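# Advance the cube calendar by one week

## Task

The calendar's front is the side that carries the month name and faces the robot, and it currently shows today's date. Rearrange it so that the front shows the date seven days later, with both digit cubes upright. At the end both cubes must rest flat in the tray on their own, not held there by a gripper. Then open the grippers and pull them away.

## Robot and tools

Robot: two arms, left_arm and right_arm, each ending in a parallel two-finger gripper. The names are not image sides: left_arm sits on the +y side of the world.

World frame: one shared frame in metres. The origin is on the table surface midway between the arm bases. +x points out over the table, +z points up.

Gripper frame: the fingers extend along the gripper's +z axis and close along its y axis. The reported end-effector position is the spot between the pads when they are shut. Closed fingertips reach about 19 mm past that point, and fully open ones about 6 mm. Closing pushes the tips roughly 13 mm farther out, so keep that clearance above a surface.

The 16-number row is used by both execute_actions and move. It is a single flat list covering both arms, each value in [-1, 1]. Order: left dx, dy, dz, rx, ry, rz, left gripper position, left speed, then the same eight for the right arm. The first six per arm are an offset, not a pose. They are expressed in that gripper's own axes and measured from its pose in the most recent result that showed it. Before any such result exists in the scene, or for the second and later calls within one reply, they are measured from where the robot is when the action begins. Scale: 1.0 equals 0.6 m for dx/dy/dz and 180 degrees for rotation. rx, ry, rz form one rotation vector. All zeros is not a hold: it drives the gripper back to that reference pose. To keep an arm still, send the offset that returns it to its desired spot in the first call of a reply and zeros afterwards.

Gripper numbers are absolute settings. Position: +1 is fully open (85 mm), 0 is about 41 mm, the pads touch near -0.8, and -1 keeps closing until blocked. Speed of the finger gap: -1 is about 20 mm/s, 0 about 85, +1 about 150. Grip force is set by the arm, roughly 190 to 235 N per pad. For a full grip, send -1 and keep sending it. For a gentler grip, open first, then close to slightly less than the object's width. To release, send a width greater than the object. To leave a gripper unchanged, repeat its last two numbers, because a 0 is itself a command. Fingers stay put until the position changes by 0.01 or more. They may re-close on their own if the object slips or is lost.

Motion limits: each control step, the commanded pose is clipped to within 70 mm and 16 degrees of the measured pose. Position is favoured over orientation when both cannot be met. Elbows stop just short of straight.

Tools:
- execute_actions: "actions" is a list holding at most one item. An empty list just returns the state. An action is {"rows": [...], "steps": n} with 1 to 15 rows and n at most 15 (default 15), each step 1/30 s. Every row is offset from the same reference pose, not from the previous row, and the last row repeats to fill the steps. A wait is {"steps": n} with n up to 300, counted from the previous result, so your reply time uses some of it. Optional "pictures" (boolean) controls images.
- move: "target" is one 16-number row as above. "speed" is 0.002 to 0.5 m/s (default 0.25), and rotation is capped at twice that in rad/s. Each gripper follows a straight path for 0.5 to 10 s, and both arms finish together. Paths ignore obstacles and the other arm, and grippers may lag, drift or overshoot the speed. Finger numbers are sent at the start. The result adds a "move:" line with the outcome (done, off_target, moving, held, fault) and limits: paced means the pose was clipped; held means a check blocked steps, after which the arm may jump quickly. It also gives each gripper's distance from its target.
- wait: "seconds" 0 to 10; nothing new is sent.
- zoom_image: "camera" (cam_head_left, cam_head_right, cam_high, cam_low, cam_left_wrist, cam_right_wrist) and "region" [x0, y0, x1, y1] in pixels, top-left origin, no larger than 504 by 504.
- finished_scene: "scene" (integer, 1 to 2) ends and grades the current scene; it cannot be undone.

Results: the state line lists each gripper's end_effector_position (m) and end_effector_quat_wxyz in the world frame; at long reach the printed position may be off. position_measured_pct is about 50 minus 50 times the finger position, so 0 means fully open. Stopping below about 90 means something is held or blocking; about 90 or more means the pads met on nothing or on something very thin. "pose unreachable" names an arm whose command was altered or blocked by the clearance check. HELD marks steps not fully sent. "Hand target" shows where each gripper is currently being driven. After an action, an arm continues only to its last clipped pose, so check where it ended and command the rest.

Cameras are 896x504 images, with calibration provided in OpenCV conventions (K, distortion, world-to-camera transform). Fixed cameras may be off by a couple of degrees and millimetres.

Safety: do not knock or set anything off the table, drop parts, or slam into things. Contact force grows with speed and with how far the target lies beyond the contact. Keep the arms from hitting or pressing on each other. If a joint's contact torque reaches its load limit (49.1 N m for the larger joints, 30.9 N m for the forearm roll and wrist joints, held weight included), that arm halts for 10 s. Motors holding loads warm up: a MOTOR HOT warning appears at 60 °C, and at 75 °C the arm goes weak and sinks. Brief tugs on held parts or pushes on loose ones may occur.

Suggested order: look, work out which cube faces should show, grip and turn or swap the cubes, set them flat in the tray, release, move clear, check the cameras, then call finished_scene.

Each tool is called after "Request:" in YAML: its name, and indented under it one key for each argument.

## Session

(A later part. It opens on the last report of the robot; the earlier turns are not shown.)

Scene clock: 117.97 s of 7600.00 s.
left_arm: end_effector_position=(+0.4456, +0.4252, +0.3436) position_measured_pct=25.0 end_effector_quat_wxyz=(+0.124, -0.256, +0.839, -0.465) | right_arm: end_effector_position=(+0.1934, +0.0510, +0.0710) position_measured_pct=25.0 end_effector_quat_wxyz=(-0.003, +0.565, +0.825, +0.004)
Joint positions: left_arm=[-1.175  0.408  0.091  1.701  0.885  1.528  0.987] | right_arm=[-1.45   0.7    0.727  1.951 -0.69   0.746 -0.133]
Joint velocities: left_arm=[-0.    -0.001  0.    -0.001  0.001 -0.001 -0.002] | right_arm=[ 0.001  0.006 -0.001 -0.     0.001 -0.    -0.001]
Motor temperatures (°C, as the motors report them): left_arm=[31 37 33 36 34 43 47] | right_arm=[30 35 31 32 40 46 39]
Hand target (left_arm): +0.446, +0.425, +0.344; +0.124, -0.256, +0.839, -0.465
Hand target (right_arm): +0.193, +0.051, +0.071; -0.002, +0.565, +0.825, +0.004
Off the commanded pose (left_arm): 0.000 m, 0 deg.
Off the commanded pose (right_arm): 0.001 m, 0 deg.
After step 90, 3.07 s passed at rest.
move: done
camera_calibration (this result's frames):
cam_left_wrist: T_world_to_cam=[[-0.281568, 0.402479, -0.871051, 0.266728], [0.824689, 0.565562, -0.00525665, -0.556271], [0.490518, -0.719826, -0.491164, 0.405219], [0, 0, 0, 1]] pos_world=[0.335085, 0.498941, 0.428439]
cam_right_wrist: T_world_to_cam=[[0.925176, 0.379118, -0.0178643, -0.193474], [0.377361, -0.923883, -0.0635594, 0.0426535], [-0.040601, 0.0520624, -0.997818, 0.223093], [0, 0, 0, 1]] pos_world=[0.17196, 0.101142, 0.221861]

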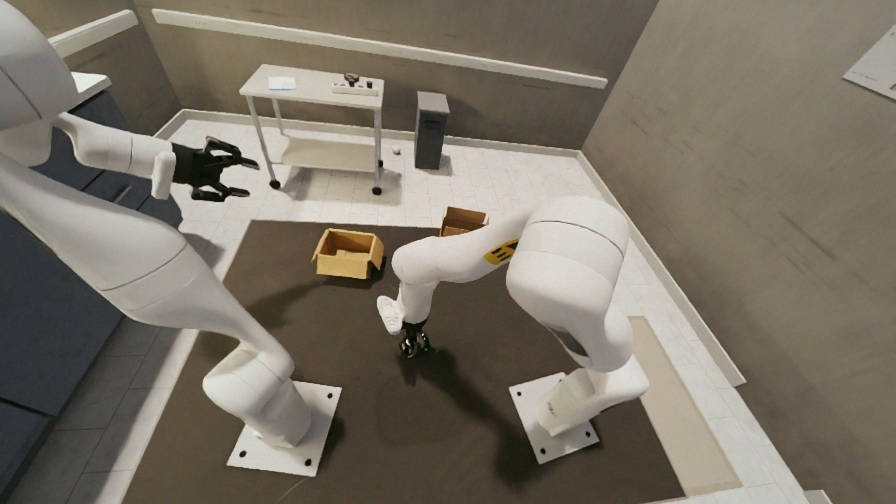

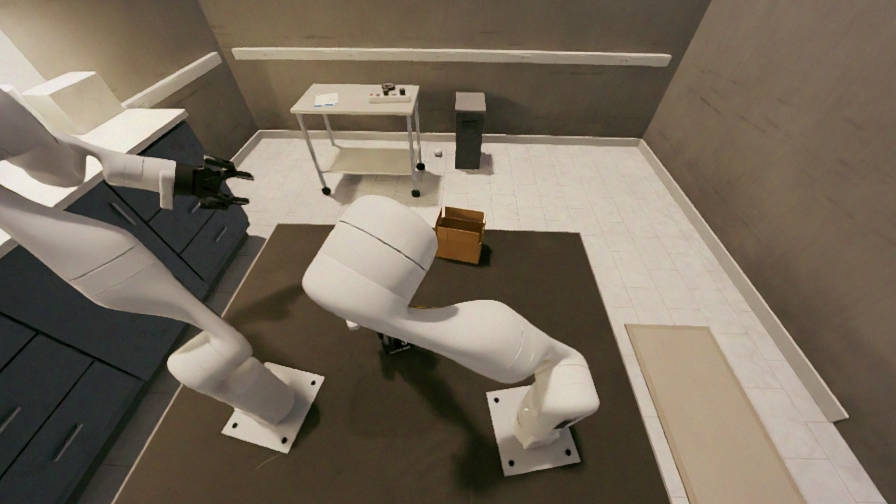

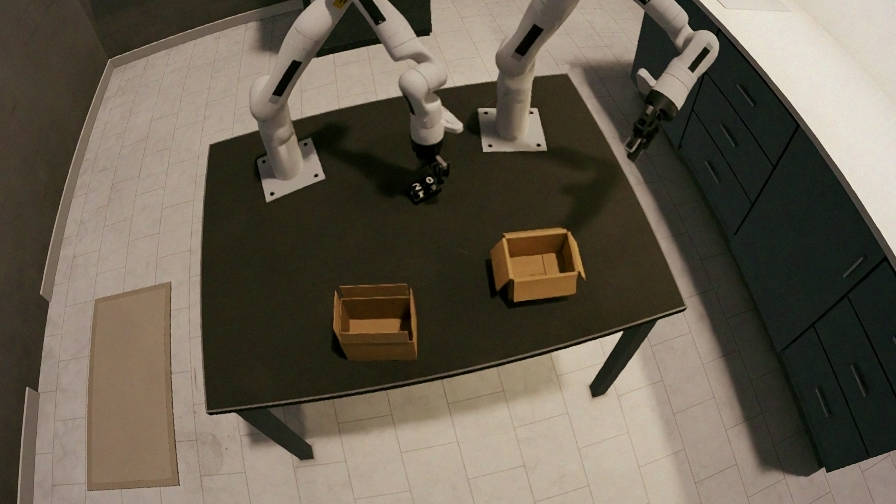

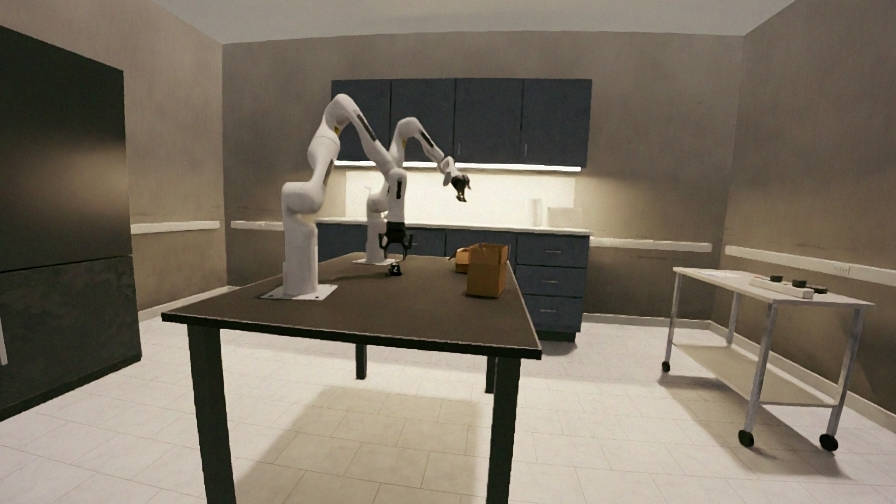

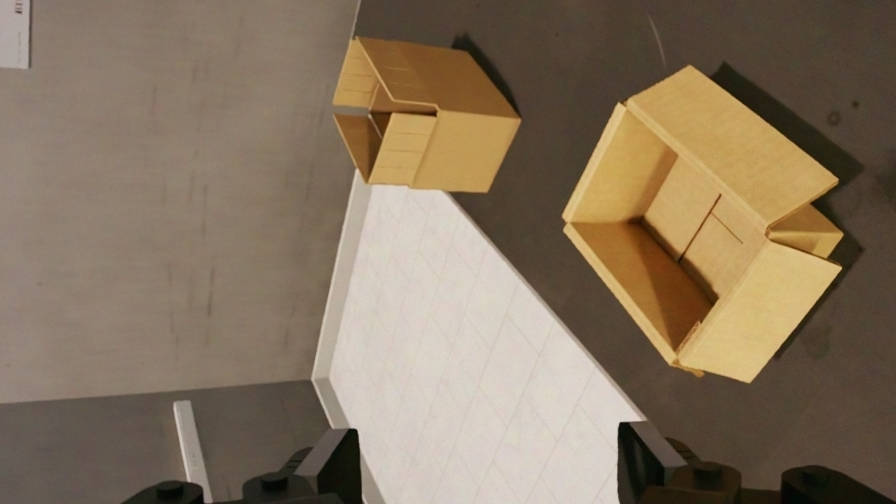

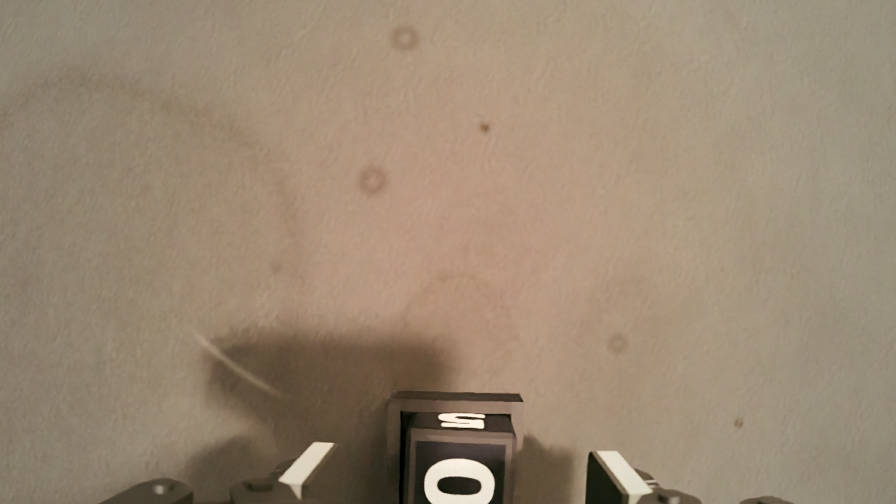

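Request:
move:
  target: [0,0,0,0,0,0,0.5,0,0,-0.003,0.054,0,0,0,0.5,0]
  speed: 0.08

Request:
execute_actions:
  actions:
    - {"rows":[[0,0,0,0,0,0,0.5,0,0,0,0,0,0,0,-1,-0.5]],"steps":15}
  pictures: false

Request:
execute_actions:
  actions:
    - {"rows":[[0,0,0,0,0,0,0.5,0,0,0,0,0,0,0,-1,-0.5]],"steps":12}

Scene clock: 136.30 s of 7600.00 s.
left_arm: end_effector_position=(+0.4456, +0.4252, +0.3436) position_measured_pct=25.0 end_effector_quat_wxyz=(+0.124, -0.256, +0.839, -0.465) | right_arm: end_effector_position=(+0.1914, +0.0511, +0.0387) position_measured_pct=25.0 end_effector_quat_wxyz=(-0.003, +0.565, +0.825, +0.004)
Joint positions: left_arm=[-1.175  0.408  0.091  1.701  0.885  1.528  0.987] | right_arm=[-1.41   0.756  0.66   1.974 -0.759  0.665 -0.08 ]
Joint velocities: left_arm=[-0.     0.001  0.    -0.001 -0.001  0.001 -0.   ] | right_arm=[ 0.004  0.004  0.002  0.    -0.001  0.     0.001]
Motor temperatures (°C, as the motors report them): left_arm=[31 37 33 36 34 43 47] | right_arm=[30 35 31 32 40 46 39]
Hand target (left_arm): +0.446, +0.425, +0.344; +0.124, -0.256, +0.839, -0.465
Hand target (right_arm): +0.192, +0.051, +0.039; -0.003, +0.565, +0.825, +0.004
Off the commanded pose (left_arm): 0.000 m, 0 deg.
Off the commanded pose (right_arm): 0.000 m, 0 deg.
After step 90, 14.60 s passed at rest.
move: done
camera_calibration (this result's frames):
cam_left_wrist: T_world_to_cam=[[-0.281568, 0.402479, -0.871051, 0.266728], [0.824688, 0.565563, -0.00525611, -0.556272], [0.490519, -0.719826, -0.491164, 0.405218], [0, 0, 0, 1]] pos_world=[0.335085, 0.498941, 0.428438]
cam_right_wrist: T_world_to_cam=[[0.924893, 0.379807, -0.0178918, -0.192227], [0.378019, -0.923566, -0.0642451, 0.0412305], [-0.040925, 0.0526564, -0.997774, 0.190756], [0, 0, 0, 1]] pos_world=[0.17001, 0.101044, 0.189541]

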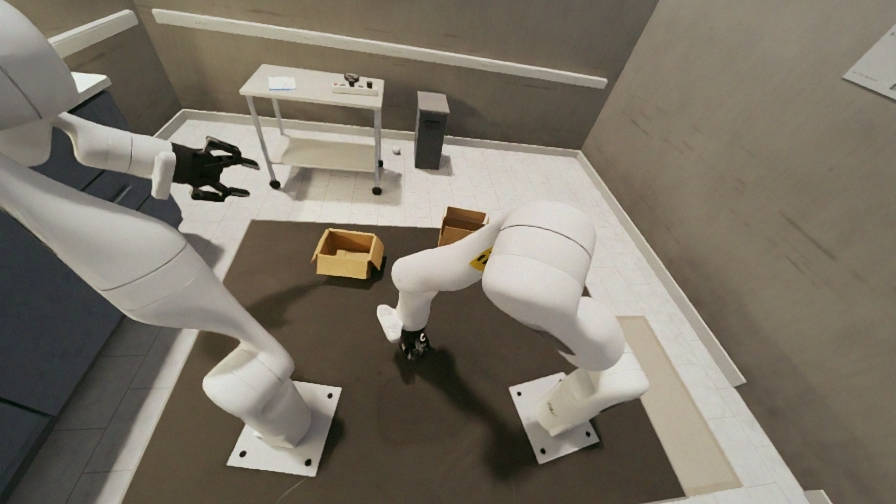

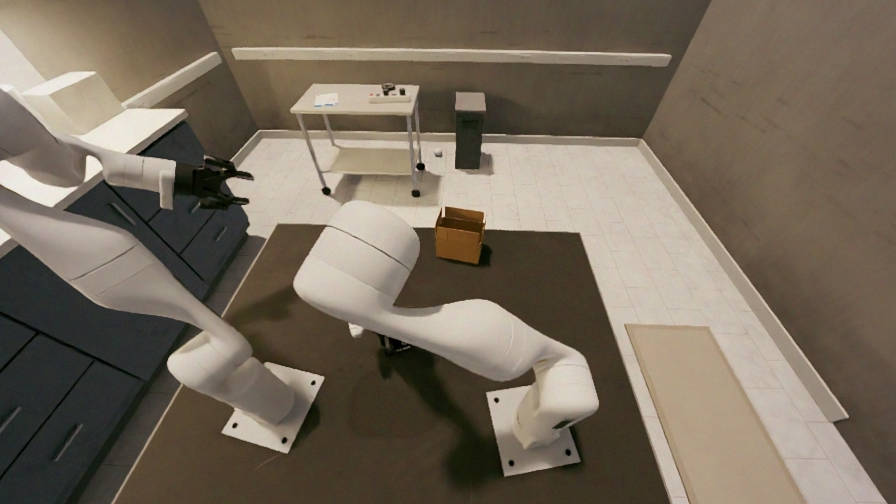

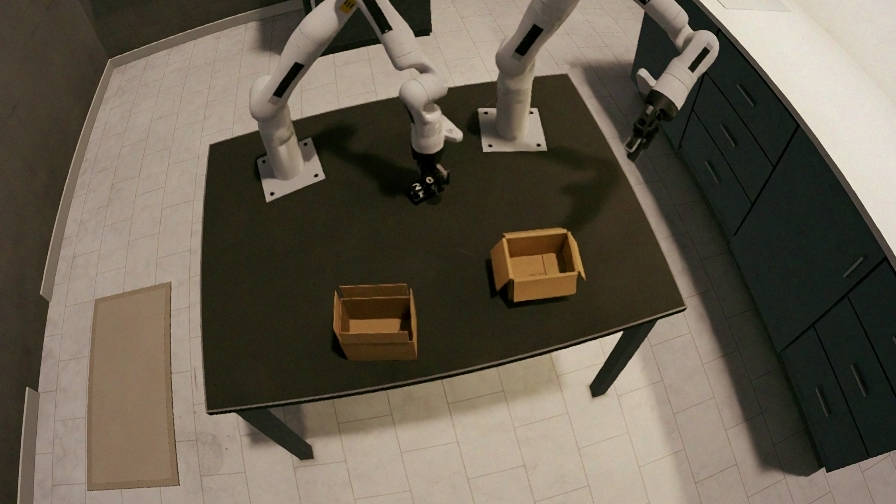

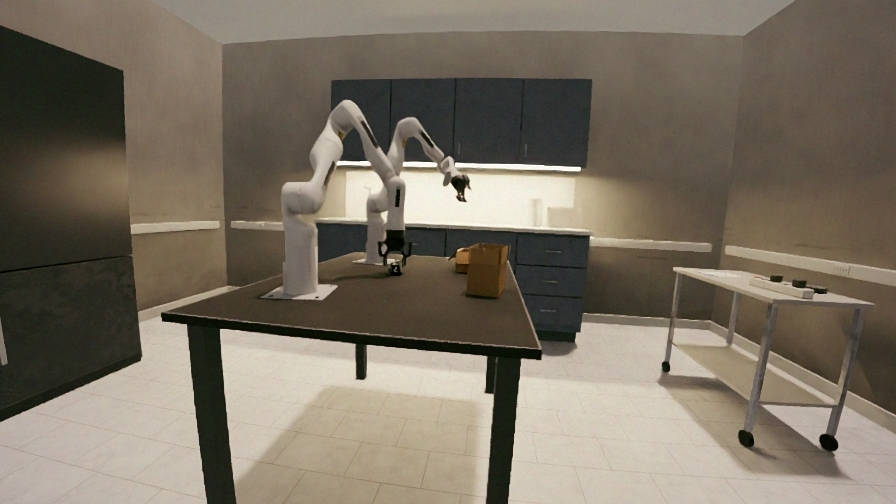

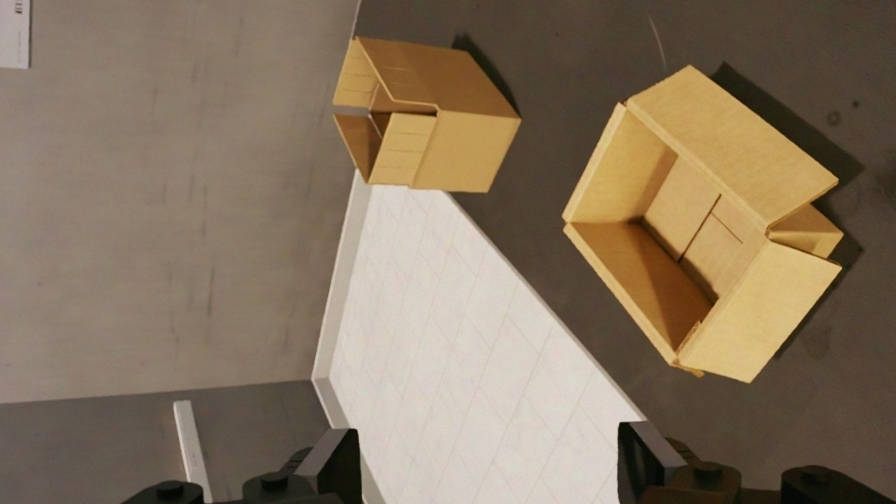

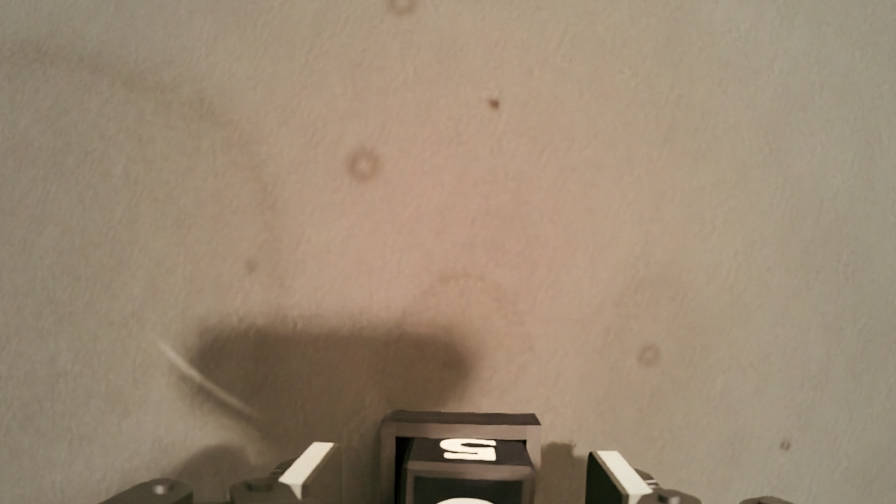

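Scene clock: 136.80 s of 7600.00 s.
left_arm: end_effector_position=(+0.4456, +0.4252, +0.3436) position_measured_pct=25.0 end_effector_quat_wxyz=(+0.124, -0.256, +0.839, -0.465) | right_arm: end_effector_position=(+0.1914, +0.0511, +0.0387) position_measured_pct=48.0 end_effector_quat_wxyz=(-0.003, +0.565, +0.825, +0.004)
Joint positions: left_arm=[-1.175  0.408  0.091  1.701  0.885  1.528  0.987] | right_arm=[-1.41   0.756  0.66   1.974 -0.759  0.665 -0.079]
Joint velocities: left_arm=[ 0.001 -0.    -0.    -0.002 -0.001  0.     0.001] | right_arm=[ 0.001 -0.    -0.    -0.    -0.     0.001  0.   ]
Motor temperatures (°C, as the motors report them): left_arm=[31 37 33 36 34 43 47] | right_arm=[30 35 31 32 40 46 39]
Hand target (left_arm): +0.446, +0.425, +0.344; +0.124, -0.256, +0.839, -0.465
Hand target (right_arm): +0.191, +0.051, +0.039; -0.003, +0.565, +0.825, +0.004
Off the commanded pose (left_arm): 0.000 m, 0 deg.
Off the commanded pose (right_arm): 0.000 m, 0 deg.
Steps of this call (steps 1 to 15: all 15 steps of this action). Readings (end_effector_position | what the end effector reports):
1: left_arm (+0.4456, +0.4252, +0.3436) | right_arm (+0.1914, +0.0511, +0.0387) | left_arm position_measured_pct=25.0 | right_arm position_measured_pct=25.0
2: left_arm (+0.4456, +0.4252, +0.3436) | right_arm (+0.1914, +0.0511, +0.0388) | left_arm position_measured_pct=25.0 | right_arm position_measured_pct=25.4
4: left_arm (+0.4456, +0.4252, +0.3436) | right_arm (+0.1914, +0.0511, +0.0387) | left_arm position_measured_pct=25.0 | right_arm position_measured_pct=28.2
8: left_arm (+0.4456, +0.4252, +0.3436) | right_arm (+0.1914, +0.0511, +0.0387) | left_arm position_measured_pct=25.0 | right_arm position_measured_pct=34.9
15: the state above

Scene clock: 137.20 s of 7600.00 s.
left_arm: end_effector_position=(+0.4456, +0.4252, +0.3436) position_measured_pct=25.0 end_effector_quat_wxyz=(+0.124, -0.256, +0.839, -0.465) | right_arm: end_effector_position=(+0.1915, +0.0512, +0.0392) position_measured_pct=62.3 end_effector_quat_wxyz=(-0.003, +0.565, +0.825, +0.005)
Joint positions: left_arm=[-1.175  0.408  0.091  1.701  0.885  1.528  0.987] | right_arm=[-1.411  0.755  0.661  1.974 -0.759  0.666 -0.079]
Joint velocities: left_arm=[-0.    -0.     0.001  0.    -0.001 -0.    -0.001] | right_arm=[ 0.     0.     0.    -0.    -0.001 -0.002  0.001]
Motor temperatures (°C, as the motors report them): left_arm=[31 37 33 36 34 43 47] | right_arm=[30 35 31 32 40 46 39]
Hand target (left_arm): +0.446, +0.425, +0.344; +0.124, -0.256, +0.839, -0.465
Hand target (right_arm): +0.191, +0.051, +0.039; -0.003, +0.565, +0.825, +0.004
Off the commanded pose (left_arm): 0.000 m, 0 deg.
Off the commanded pose (right_arm): 0.001 m, 0 deg.
Steps of this call (steps 1 to 12: all 12 steps of this action). Readings (end_effector_position | what the end effector reports):
1: left_arm (+0.4456, +0.4252, +0.3436) | right_arm (+0.1914, +0.0511, +0.0387) | left_arm position_measured_pct=25.0 | right_arm position_measured_pct=50.0
2: left_arm (+0.4456, +0.4252, +0.3436) | right_arm (+0.1914, +0.0511, +0.0387) | left_arm position_measured_pct=25.0 | right_arm position_measured_pct=51.6
4: left_arm (+0.4456, +0.4252, +0.3436) | right_arm (+0.1914, +0.0511, +0.0387) | left_arm position_measured_pct=25.0 | right_arm position_measured_pct=55.6
8: left_arm (+0.4456, +0.4252, +0.3436) | right_arm (+0.1915, +0.0511, +0.0390) | left_arm position_measured_pct=25.0 | right_arm position_measured_pct=60.7
12: the state above
camera_calibration (this result's frames):
cam_left_wrist: T_world_to_cam=[[-0.281567, 0.402478, -0.871052, 0.266727], [0.824687, 0.565565, -0.00525509, -0.556274], [0.490521, -0.719825, -0.491163, 0.405217], [0, 0, 0, 1]] pos_world=[0.335087, 0.498943, 0.428438]
cam_right_wrist: T_world_to_cam=[[0.924972, 0.379627, -0.0176332, -0.19236], [0.377816, -0.923586, -0.0651523, 0.0414385], [-0.0410193, 0.053602, -0.99772, 0.191255], [0, 0, 0, 1]] pos_world=[0.170116, 0.101045, 0.190126]

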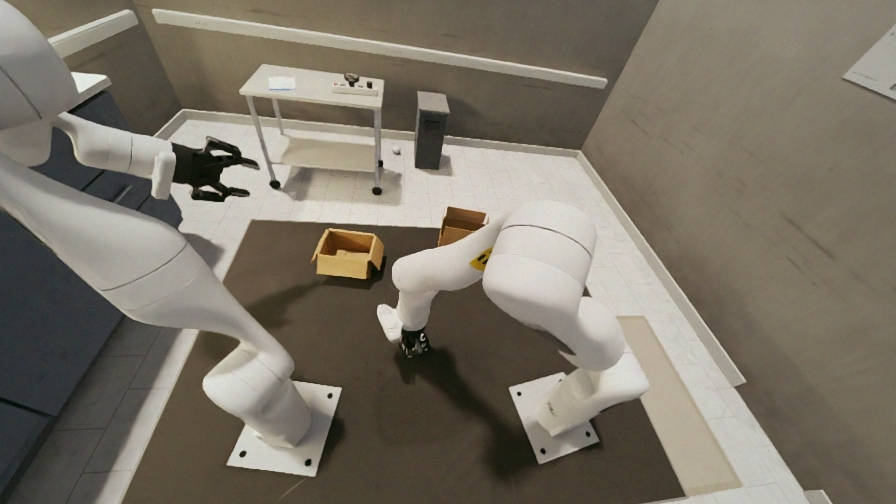

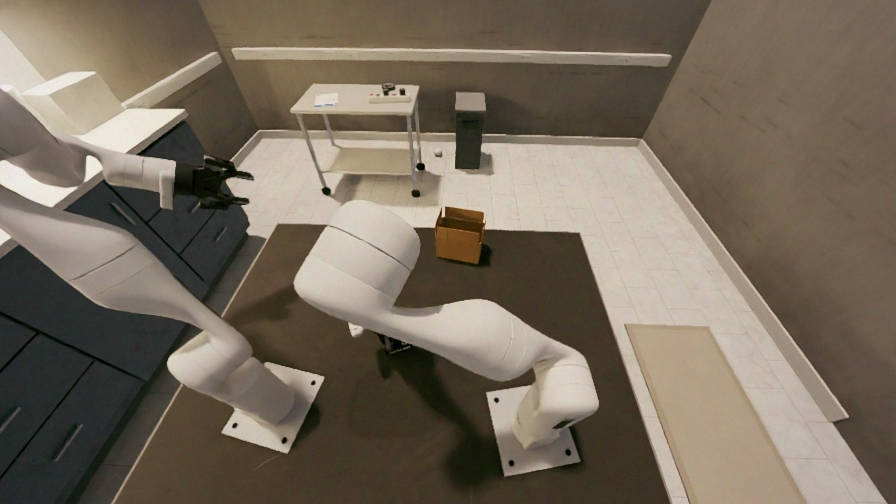

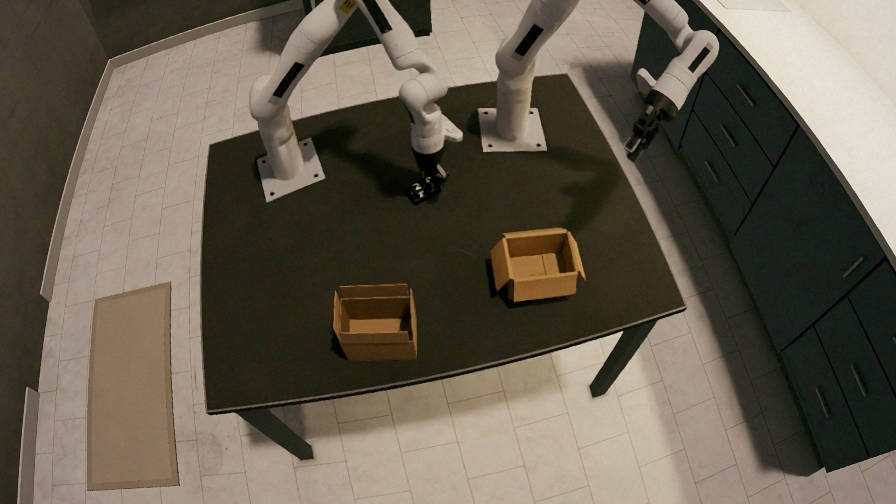

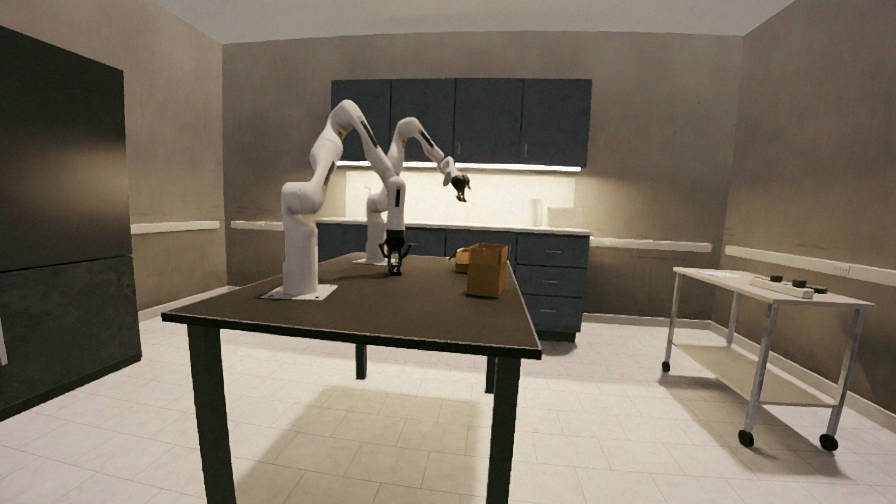

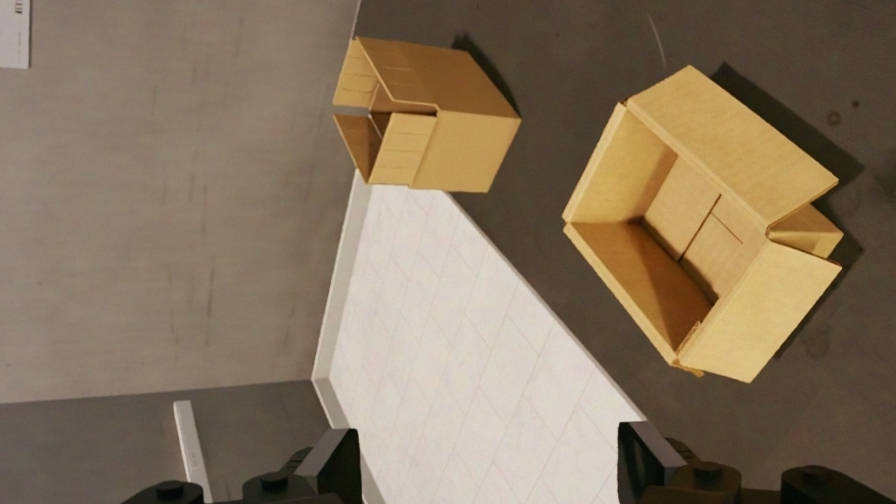

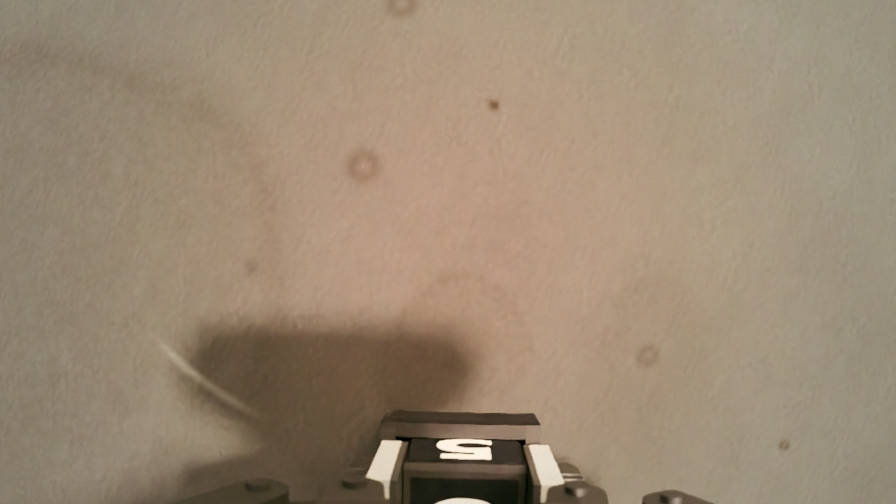

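Request:
execute_actions:
  actions:
    - {"rows":[[0,0,0,0,0,0,0.5,0,0,0,0,0,0,0,0.5,0]],"steps":12}
  pictures: false

Request:
move:
  target: [0,0,0,0,0,0,0.5,0,0,0,-0.1,0,0,0,0.5,0]
  speed: 0.2

Request:
move:
  target: [0,0,0,0,0,0,0.5,0,-0.15,0,-0.1,0,0,0,0.5,0]
  speed: 0.25

Request:
zoom_image:
  camera: "cam_right_wrist"
  region: [380,150,560,400]

Request:
zoom_image:
  camera: "cam_head_left"
  region: [385,315,455,370]

Scene clock: 140.17 s of 7600.00 s.
left_arm: end_effector_position=(+0.4456, +0.4252, +0.3436) position_measured_pct=25.0 end_effector_quat_wxyz=(+0.124, -0.256, +0.839, -0.465) | right_arm: end_effector_position=(+0.1915, +0.0512, +0.0392) position_measured_pct=34.1 end_effector_quat_wxyz=(-0.003, +0.565, +0.825, +0.005)
Joint positions: left_arm=[-1.175  0.408  0.091  1.701  0.885  1.528  0.987] | right_arm=[-1.411  0.754  0.661  1.974 -0.759  0.666 -0.079]
Joint velocities: left_arm=[ 0.     0.     0.    -0.001  0.    -0.001  0.   ] | right_arm=[-0.     0.    -0.    -0.    -0.    -0.001 -0.   ]
Motor temperatures (°C, as the motors report them): left_arm=[31 37 33 36 34 43 47] | right_arm=[30 35 31 32 40 46 39]
Hand target (left_arm): +0.446, +0.425, +0.344; +0.124, -0.256, +0.839, -0.465
Hand target (right_arm): +0.192, +0.051, +0.039; -0.003, +0.565, +0.825, +0.005
Off the commanded pose (left_arm): 0.000 m, 0 deg.
Off the commanded pose (right_arm): 0.000 m, 0 deg.
Steps of this call (steps 1 to 77: nothing new was sent; steps 78 to 89: all 12 steps of this action). Readings (end_effector_position | what the end effector reports):
78: left_arm (+0.4456, +0.4252, +0.3436) | right_arm (+0.1915, +0.0513, +0.0394) | left_arm position_measured_pct=25.0 | right_arm position_measured_pct=62.3
79: left_arm (+0.4456, +0.4252, +0.3436) | right_arm (+0.1915, +0.0514, +0.0395) | left_arm position_measured_pct=25.0 | right_arm position_measured_pct=62.3
81: left_arm (+0.4456, +0.4252, +0.3436) | right_arm (+0.1915, +0.0513, +0.0394) | left_arm position_measured_pct=25.0 | right_arm position_measured_pct=57.5
85: left_arm (+0.4456, +0.4252, +0.3436) | right_arm (+0.1915, +0.0512, +0.0393) | left_arm position_measured_pct=25.0 | right_arm position_measured_pct=46.4
89: the state above

Scene clock: 141.37 s of 7600.00 s.
left_arm: end_effector_position=(+0.4456, +0.4252, +0.3436) position_measured_pct=25.0 end_effector_quat_wxyz=(+0.124, -0.256, +0.839, -0.465) | right_arm: end_effector_position=(+0.1918, +0.0501, +0.0993) position_measured_pct=25.0 end_effector_quat_wxyz=(-0.003, +0.565, +0.825, +0.005)
Joint positions: left_arm=[-1.175  0.408  0.091  1.701  0.885  1.528  0.987] | right_arm=[-1.489  0.648  0.778  1.933 -0.632  0.811 -0.182]
Joint velocities: left_arm=[-0.001  0.001  0.     0.001 -0.001 -0.     0.001] | right_arm=[-0.004 -0.003 -0.    -0.     0.001 -0.002 -0.001]
Motor temperatures (°C, as the motors report them): left_arm=[31 37 33 36 34 43 47] | right_arm=[30 35 31 32 40 46 39]
Hand target (left_arm): +0.446, +0.425, +0.344; +0.124, -0.256, +0.839, -0.465
Hand target (right_arm): +0.192, +0.050, +0.099; -0.003, +0.565, +0.825, +0.005
Off the commanded pose (left_arm): 0.000 m, 0 deg.
Off the commanded pose (right_arm): 0.000 m, 0 deg.
move: done
camera_calibration (this result's frames):
cam_left_wrist: T_world_to_cam=[[-0.281567, 0.402477, -0.871052, 0.266727], [0.824686, 0.565566, -0.00525424, -0.556277], [0.490523, -0.719824, -0.491162, 0.405215], [0, 0, 0, 1]] pos_world=[0.335088, 0.498944, 0.428437]
cam_right_wrist: T_world_to_cam=[[0.925297, 0.378845, -0.0173828, -0.191241], [0.377082, -0.923943, -0.0643341, 0.0443401], [-0.0404334, 0.0529734, -0.997777, 0.251176], [0, 0, 0, 1]] pos_world=[0.170391, 0.100113, 0.250146]

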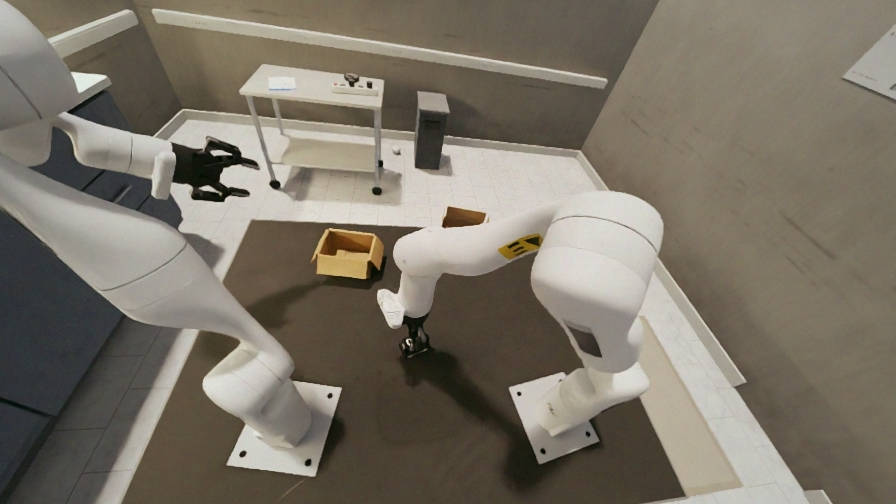

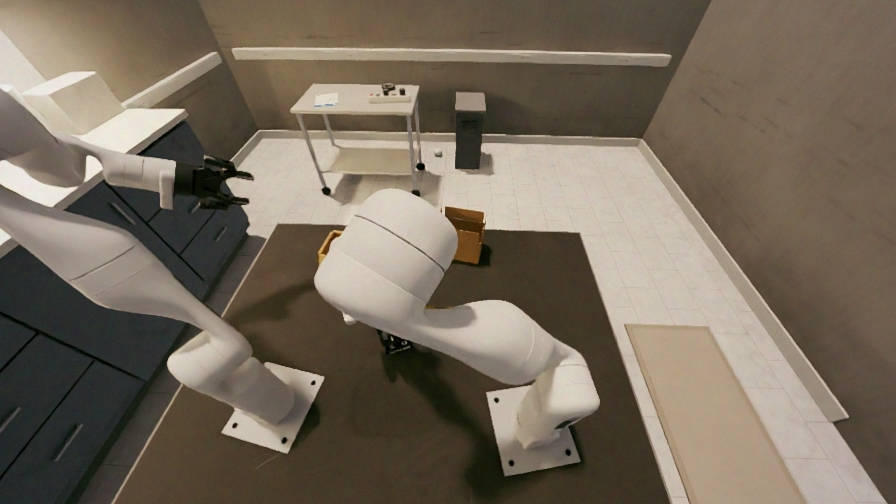

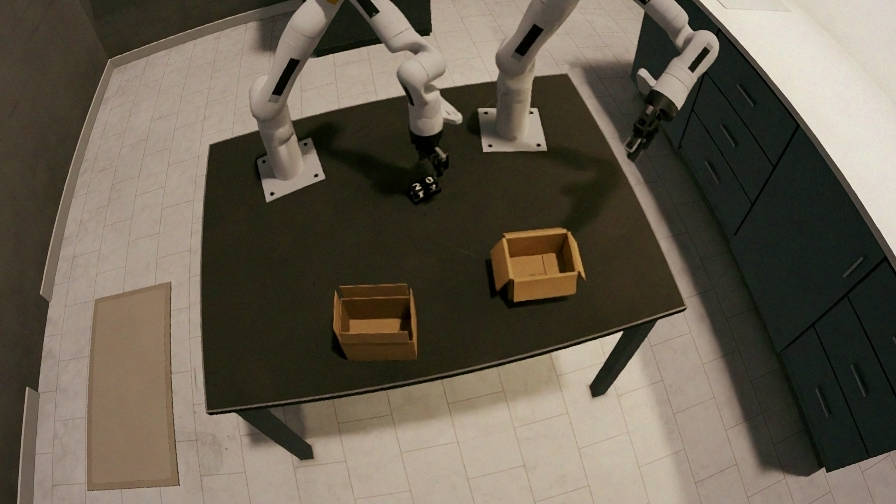

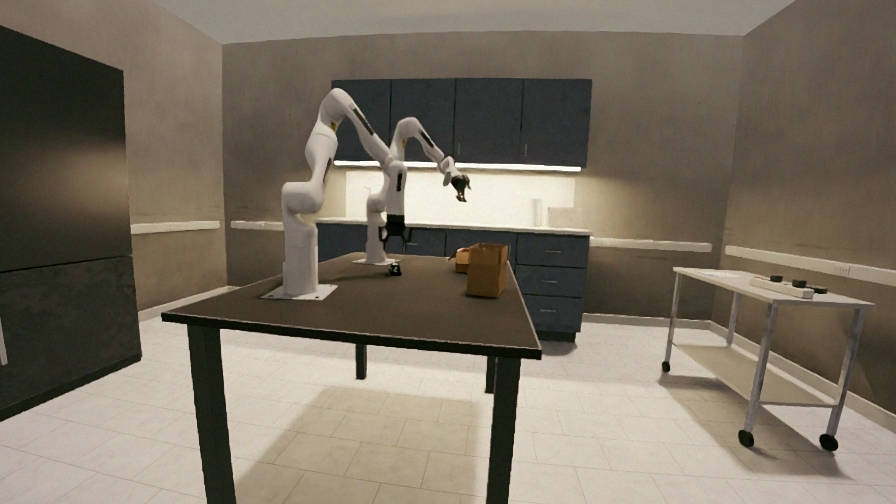

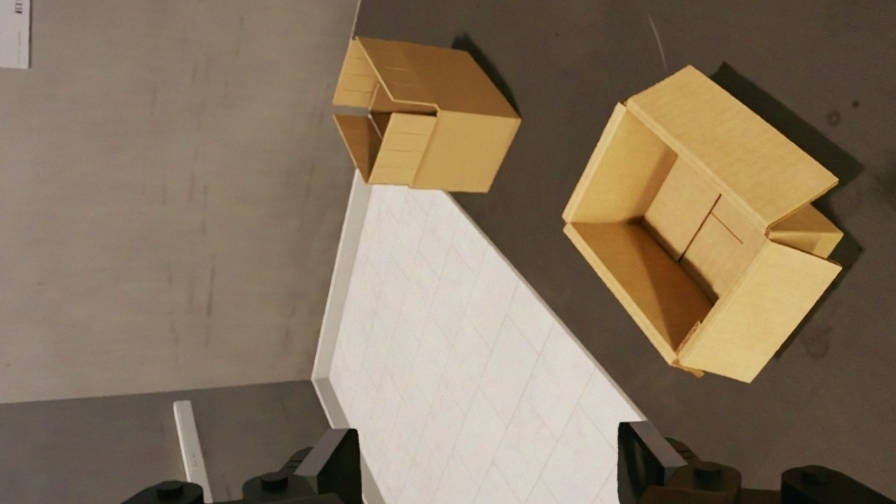

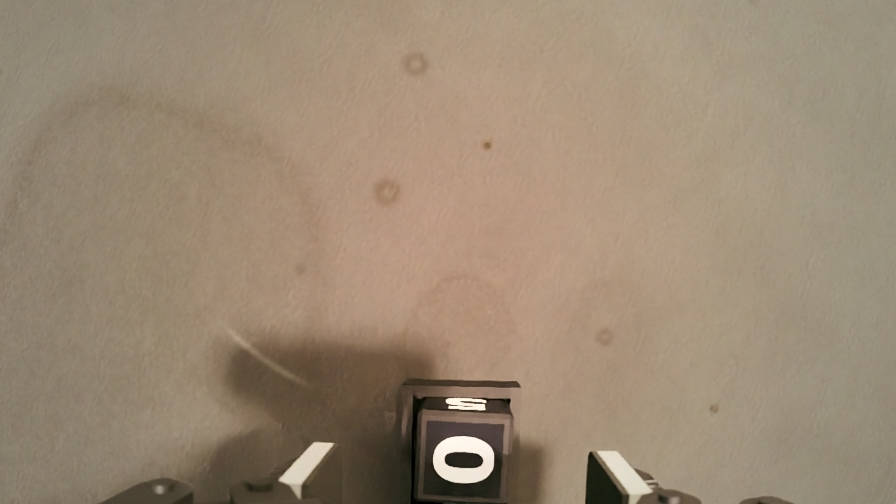

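Scene clock: 142.20 s of 7600.00 s.
left_arm: end_effector_position=(+0.4456, +0.4252, +0.3436) position_measured_pct=25.0 end_effector_quat_wxyz=(+0.124, -0.256, +0.839, -0.465) | right_arm: end_effector_position=(+0.2244, -0.0351, +0.1580) position_measured_pct=25.0 end_effector_quat_wxyz=(-0.002, +0.566, +0.824, +0.004)
Joint positions: left_arm=[-1.175  0.408  0.091  1.701  0.885  1.528  0.987] | right_arm=[-1.461  0.444  0.917  2.032 -0.467  0.877 -0.106]
Joint velocities: left_arm=[ 0.    -0.001  0.001  0.    -0.    -0.    -0.001] | right_arm=[-0.003 -0.009  0.002  0.    -0.001  0.002  0.001]
Motor temperatures (°C, as the motors report them): left_arm=[31 37 33 36 34 43 47] | right_arm=[30 35 31 32 40 46 39]
Hand target (left_arm): +0.446, +0.425, +0.344; +0.124, -0.256, +0.839, -0.465
Hand target (right_arm): +0.224, -0.035, +0.158; -0.003, +0.566, +0.825, +0.004
Off the commanded pose (left_arm): 0.000 m, 0 deg.
Off the commanded pose (right_arm): 0.001 m, 0 deg.
move: done
camera_calibration (this result's frames):
cam_left_wrist: T_world_to_cam=[[-0.281567, 0.402477, -0.871053, 0.266727], [0.824686, 0.565567, -0.00525381, -0.556278], [0.490524, -0.719824, -0.491162, 0.405214], [0, 0, 0, 1]] pos_world=[0.335088, 0.498944, 0.428436]
cam_right_wrist: T_world_to_cam=[[0.925676, 0.377891, -0.0179555, -0.188099], [0.376158, -0.924419, -0.0628819, -0.0429768], [-0.0403609, 0.0514541, -0.997859, 0.315546], [0, 0, 0, 1]] pos_world=[0.20302, 0.015116, 0.308791]

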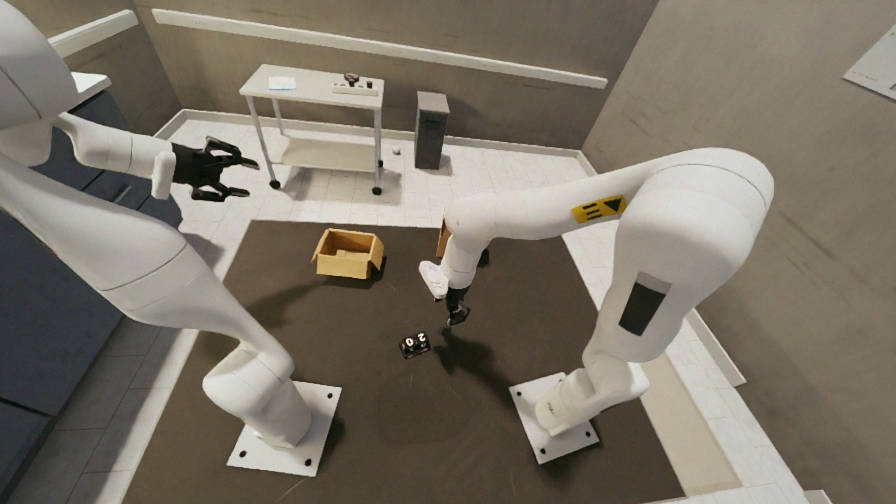

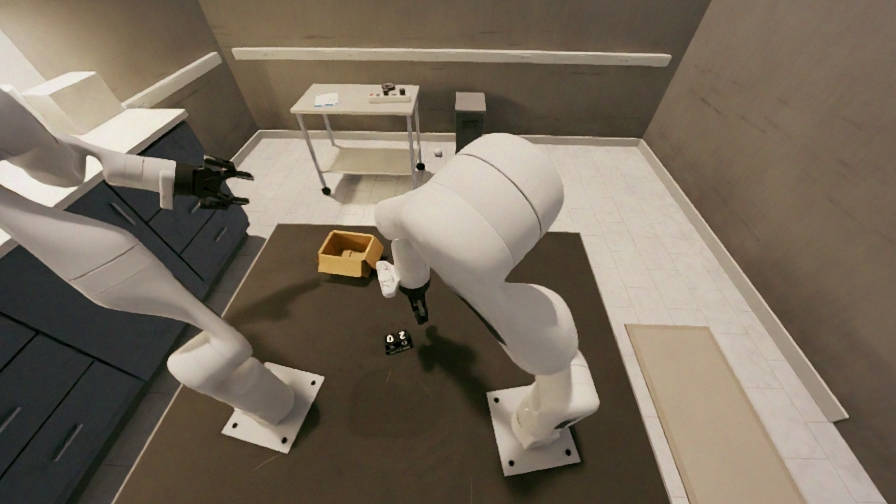

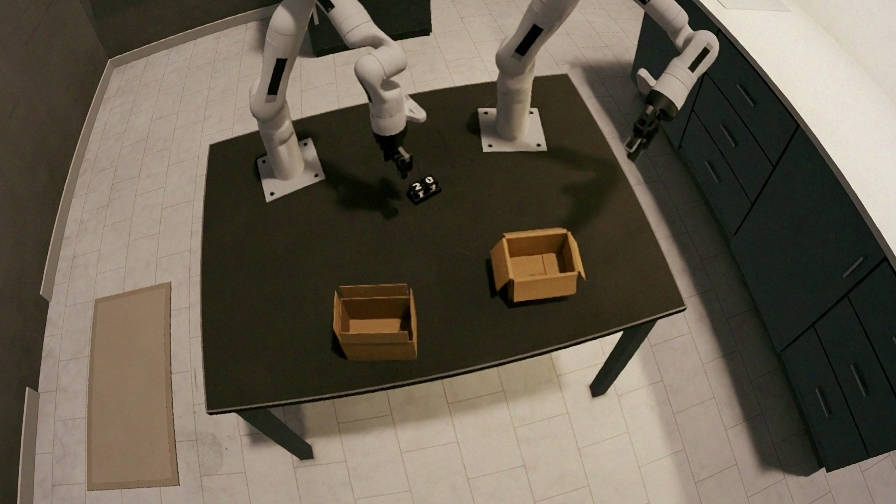

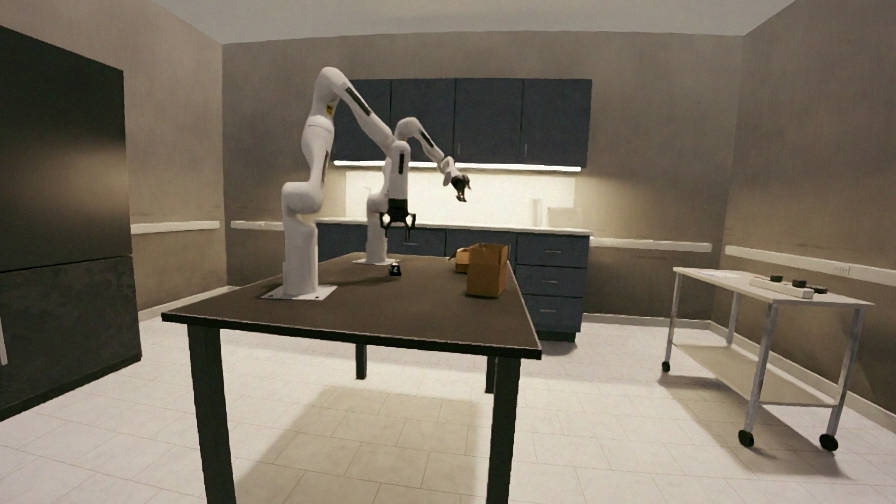

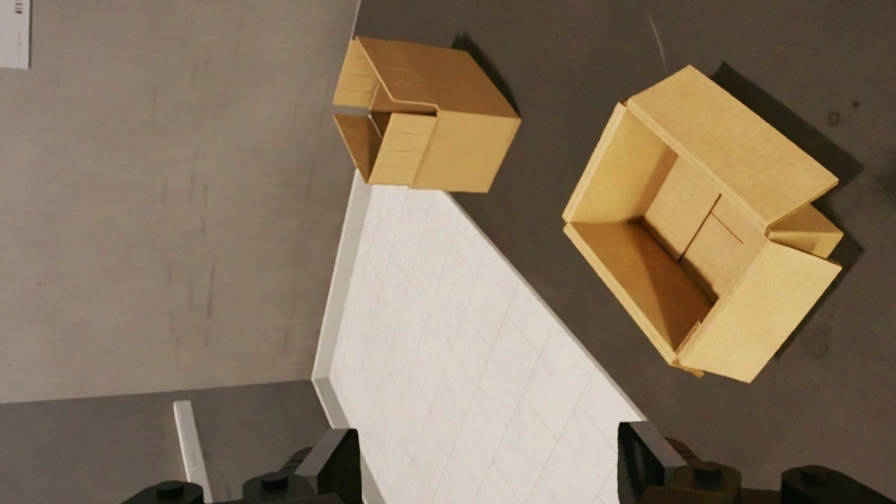

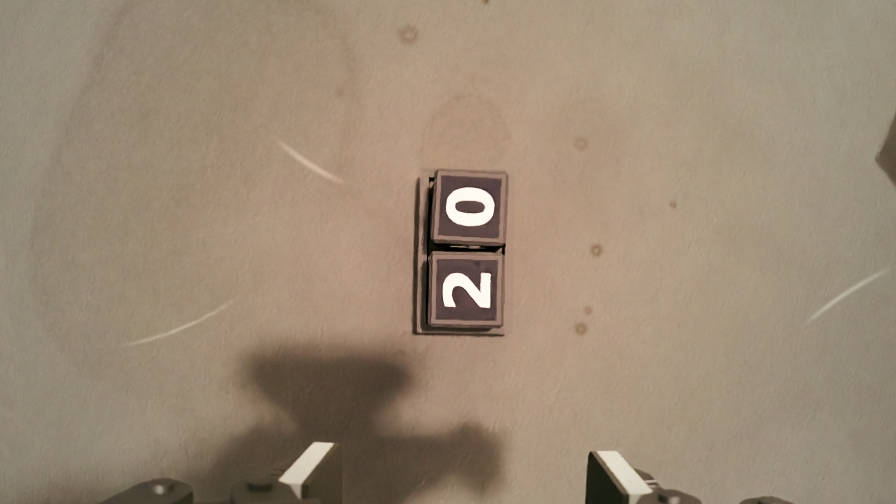

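Region (380, 150, 560, 400) of cam_right_wrist's 896x504 image, scaled by 2.016; it fills the left 363 columns of this view, and the rest is white.

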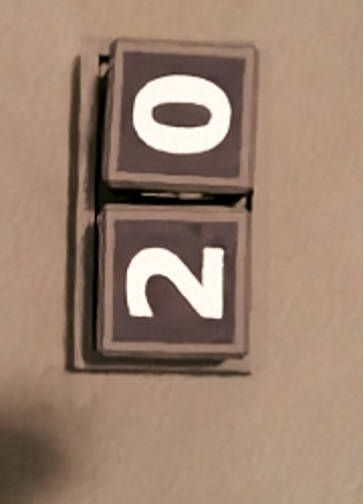

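Region (385, 315, 455, 370) of cam_head_left's 896x504 image, scaled by 7.200, with more detail than that image has; it fills the top 396 rows of this view, and the rest is white.

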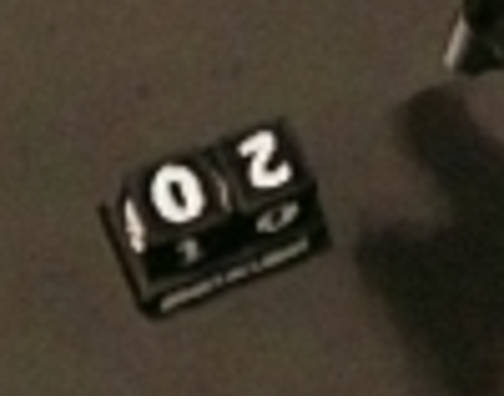

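Request:
finished_scene:
  scene: 2

The scene is finished: the task was done.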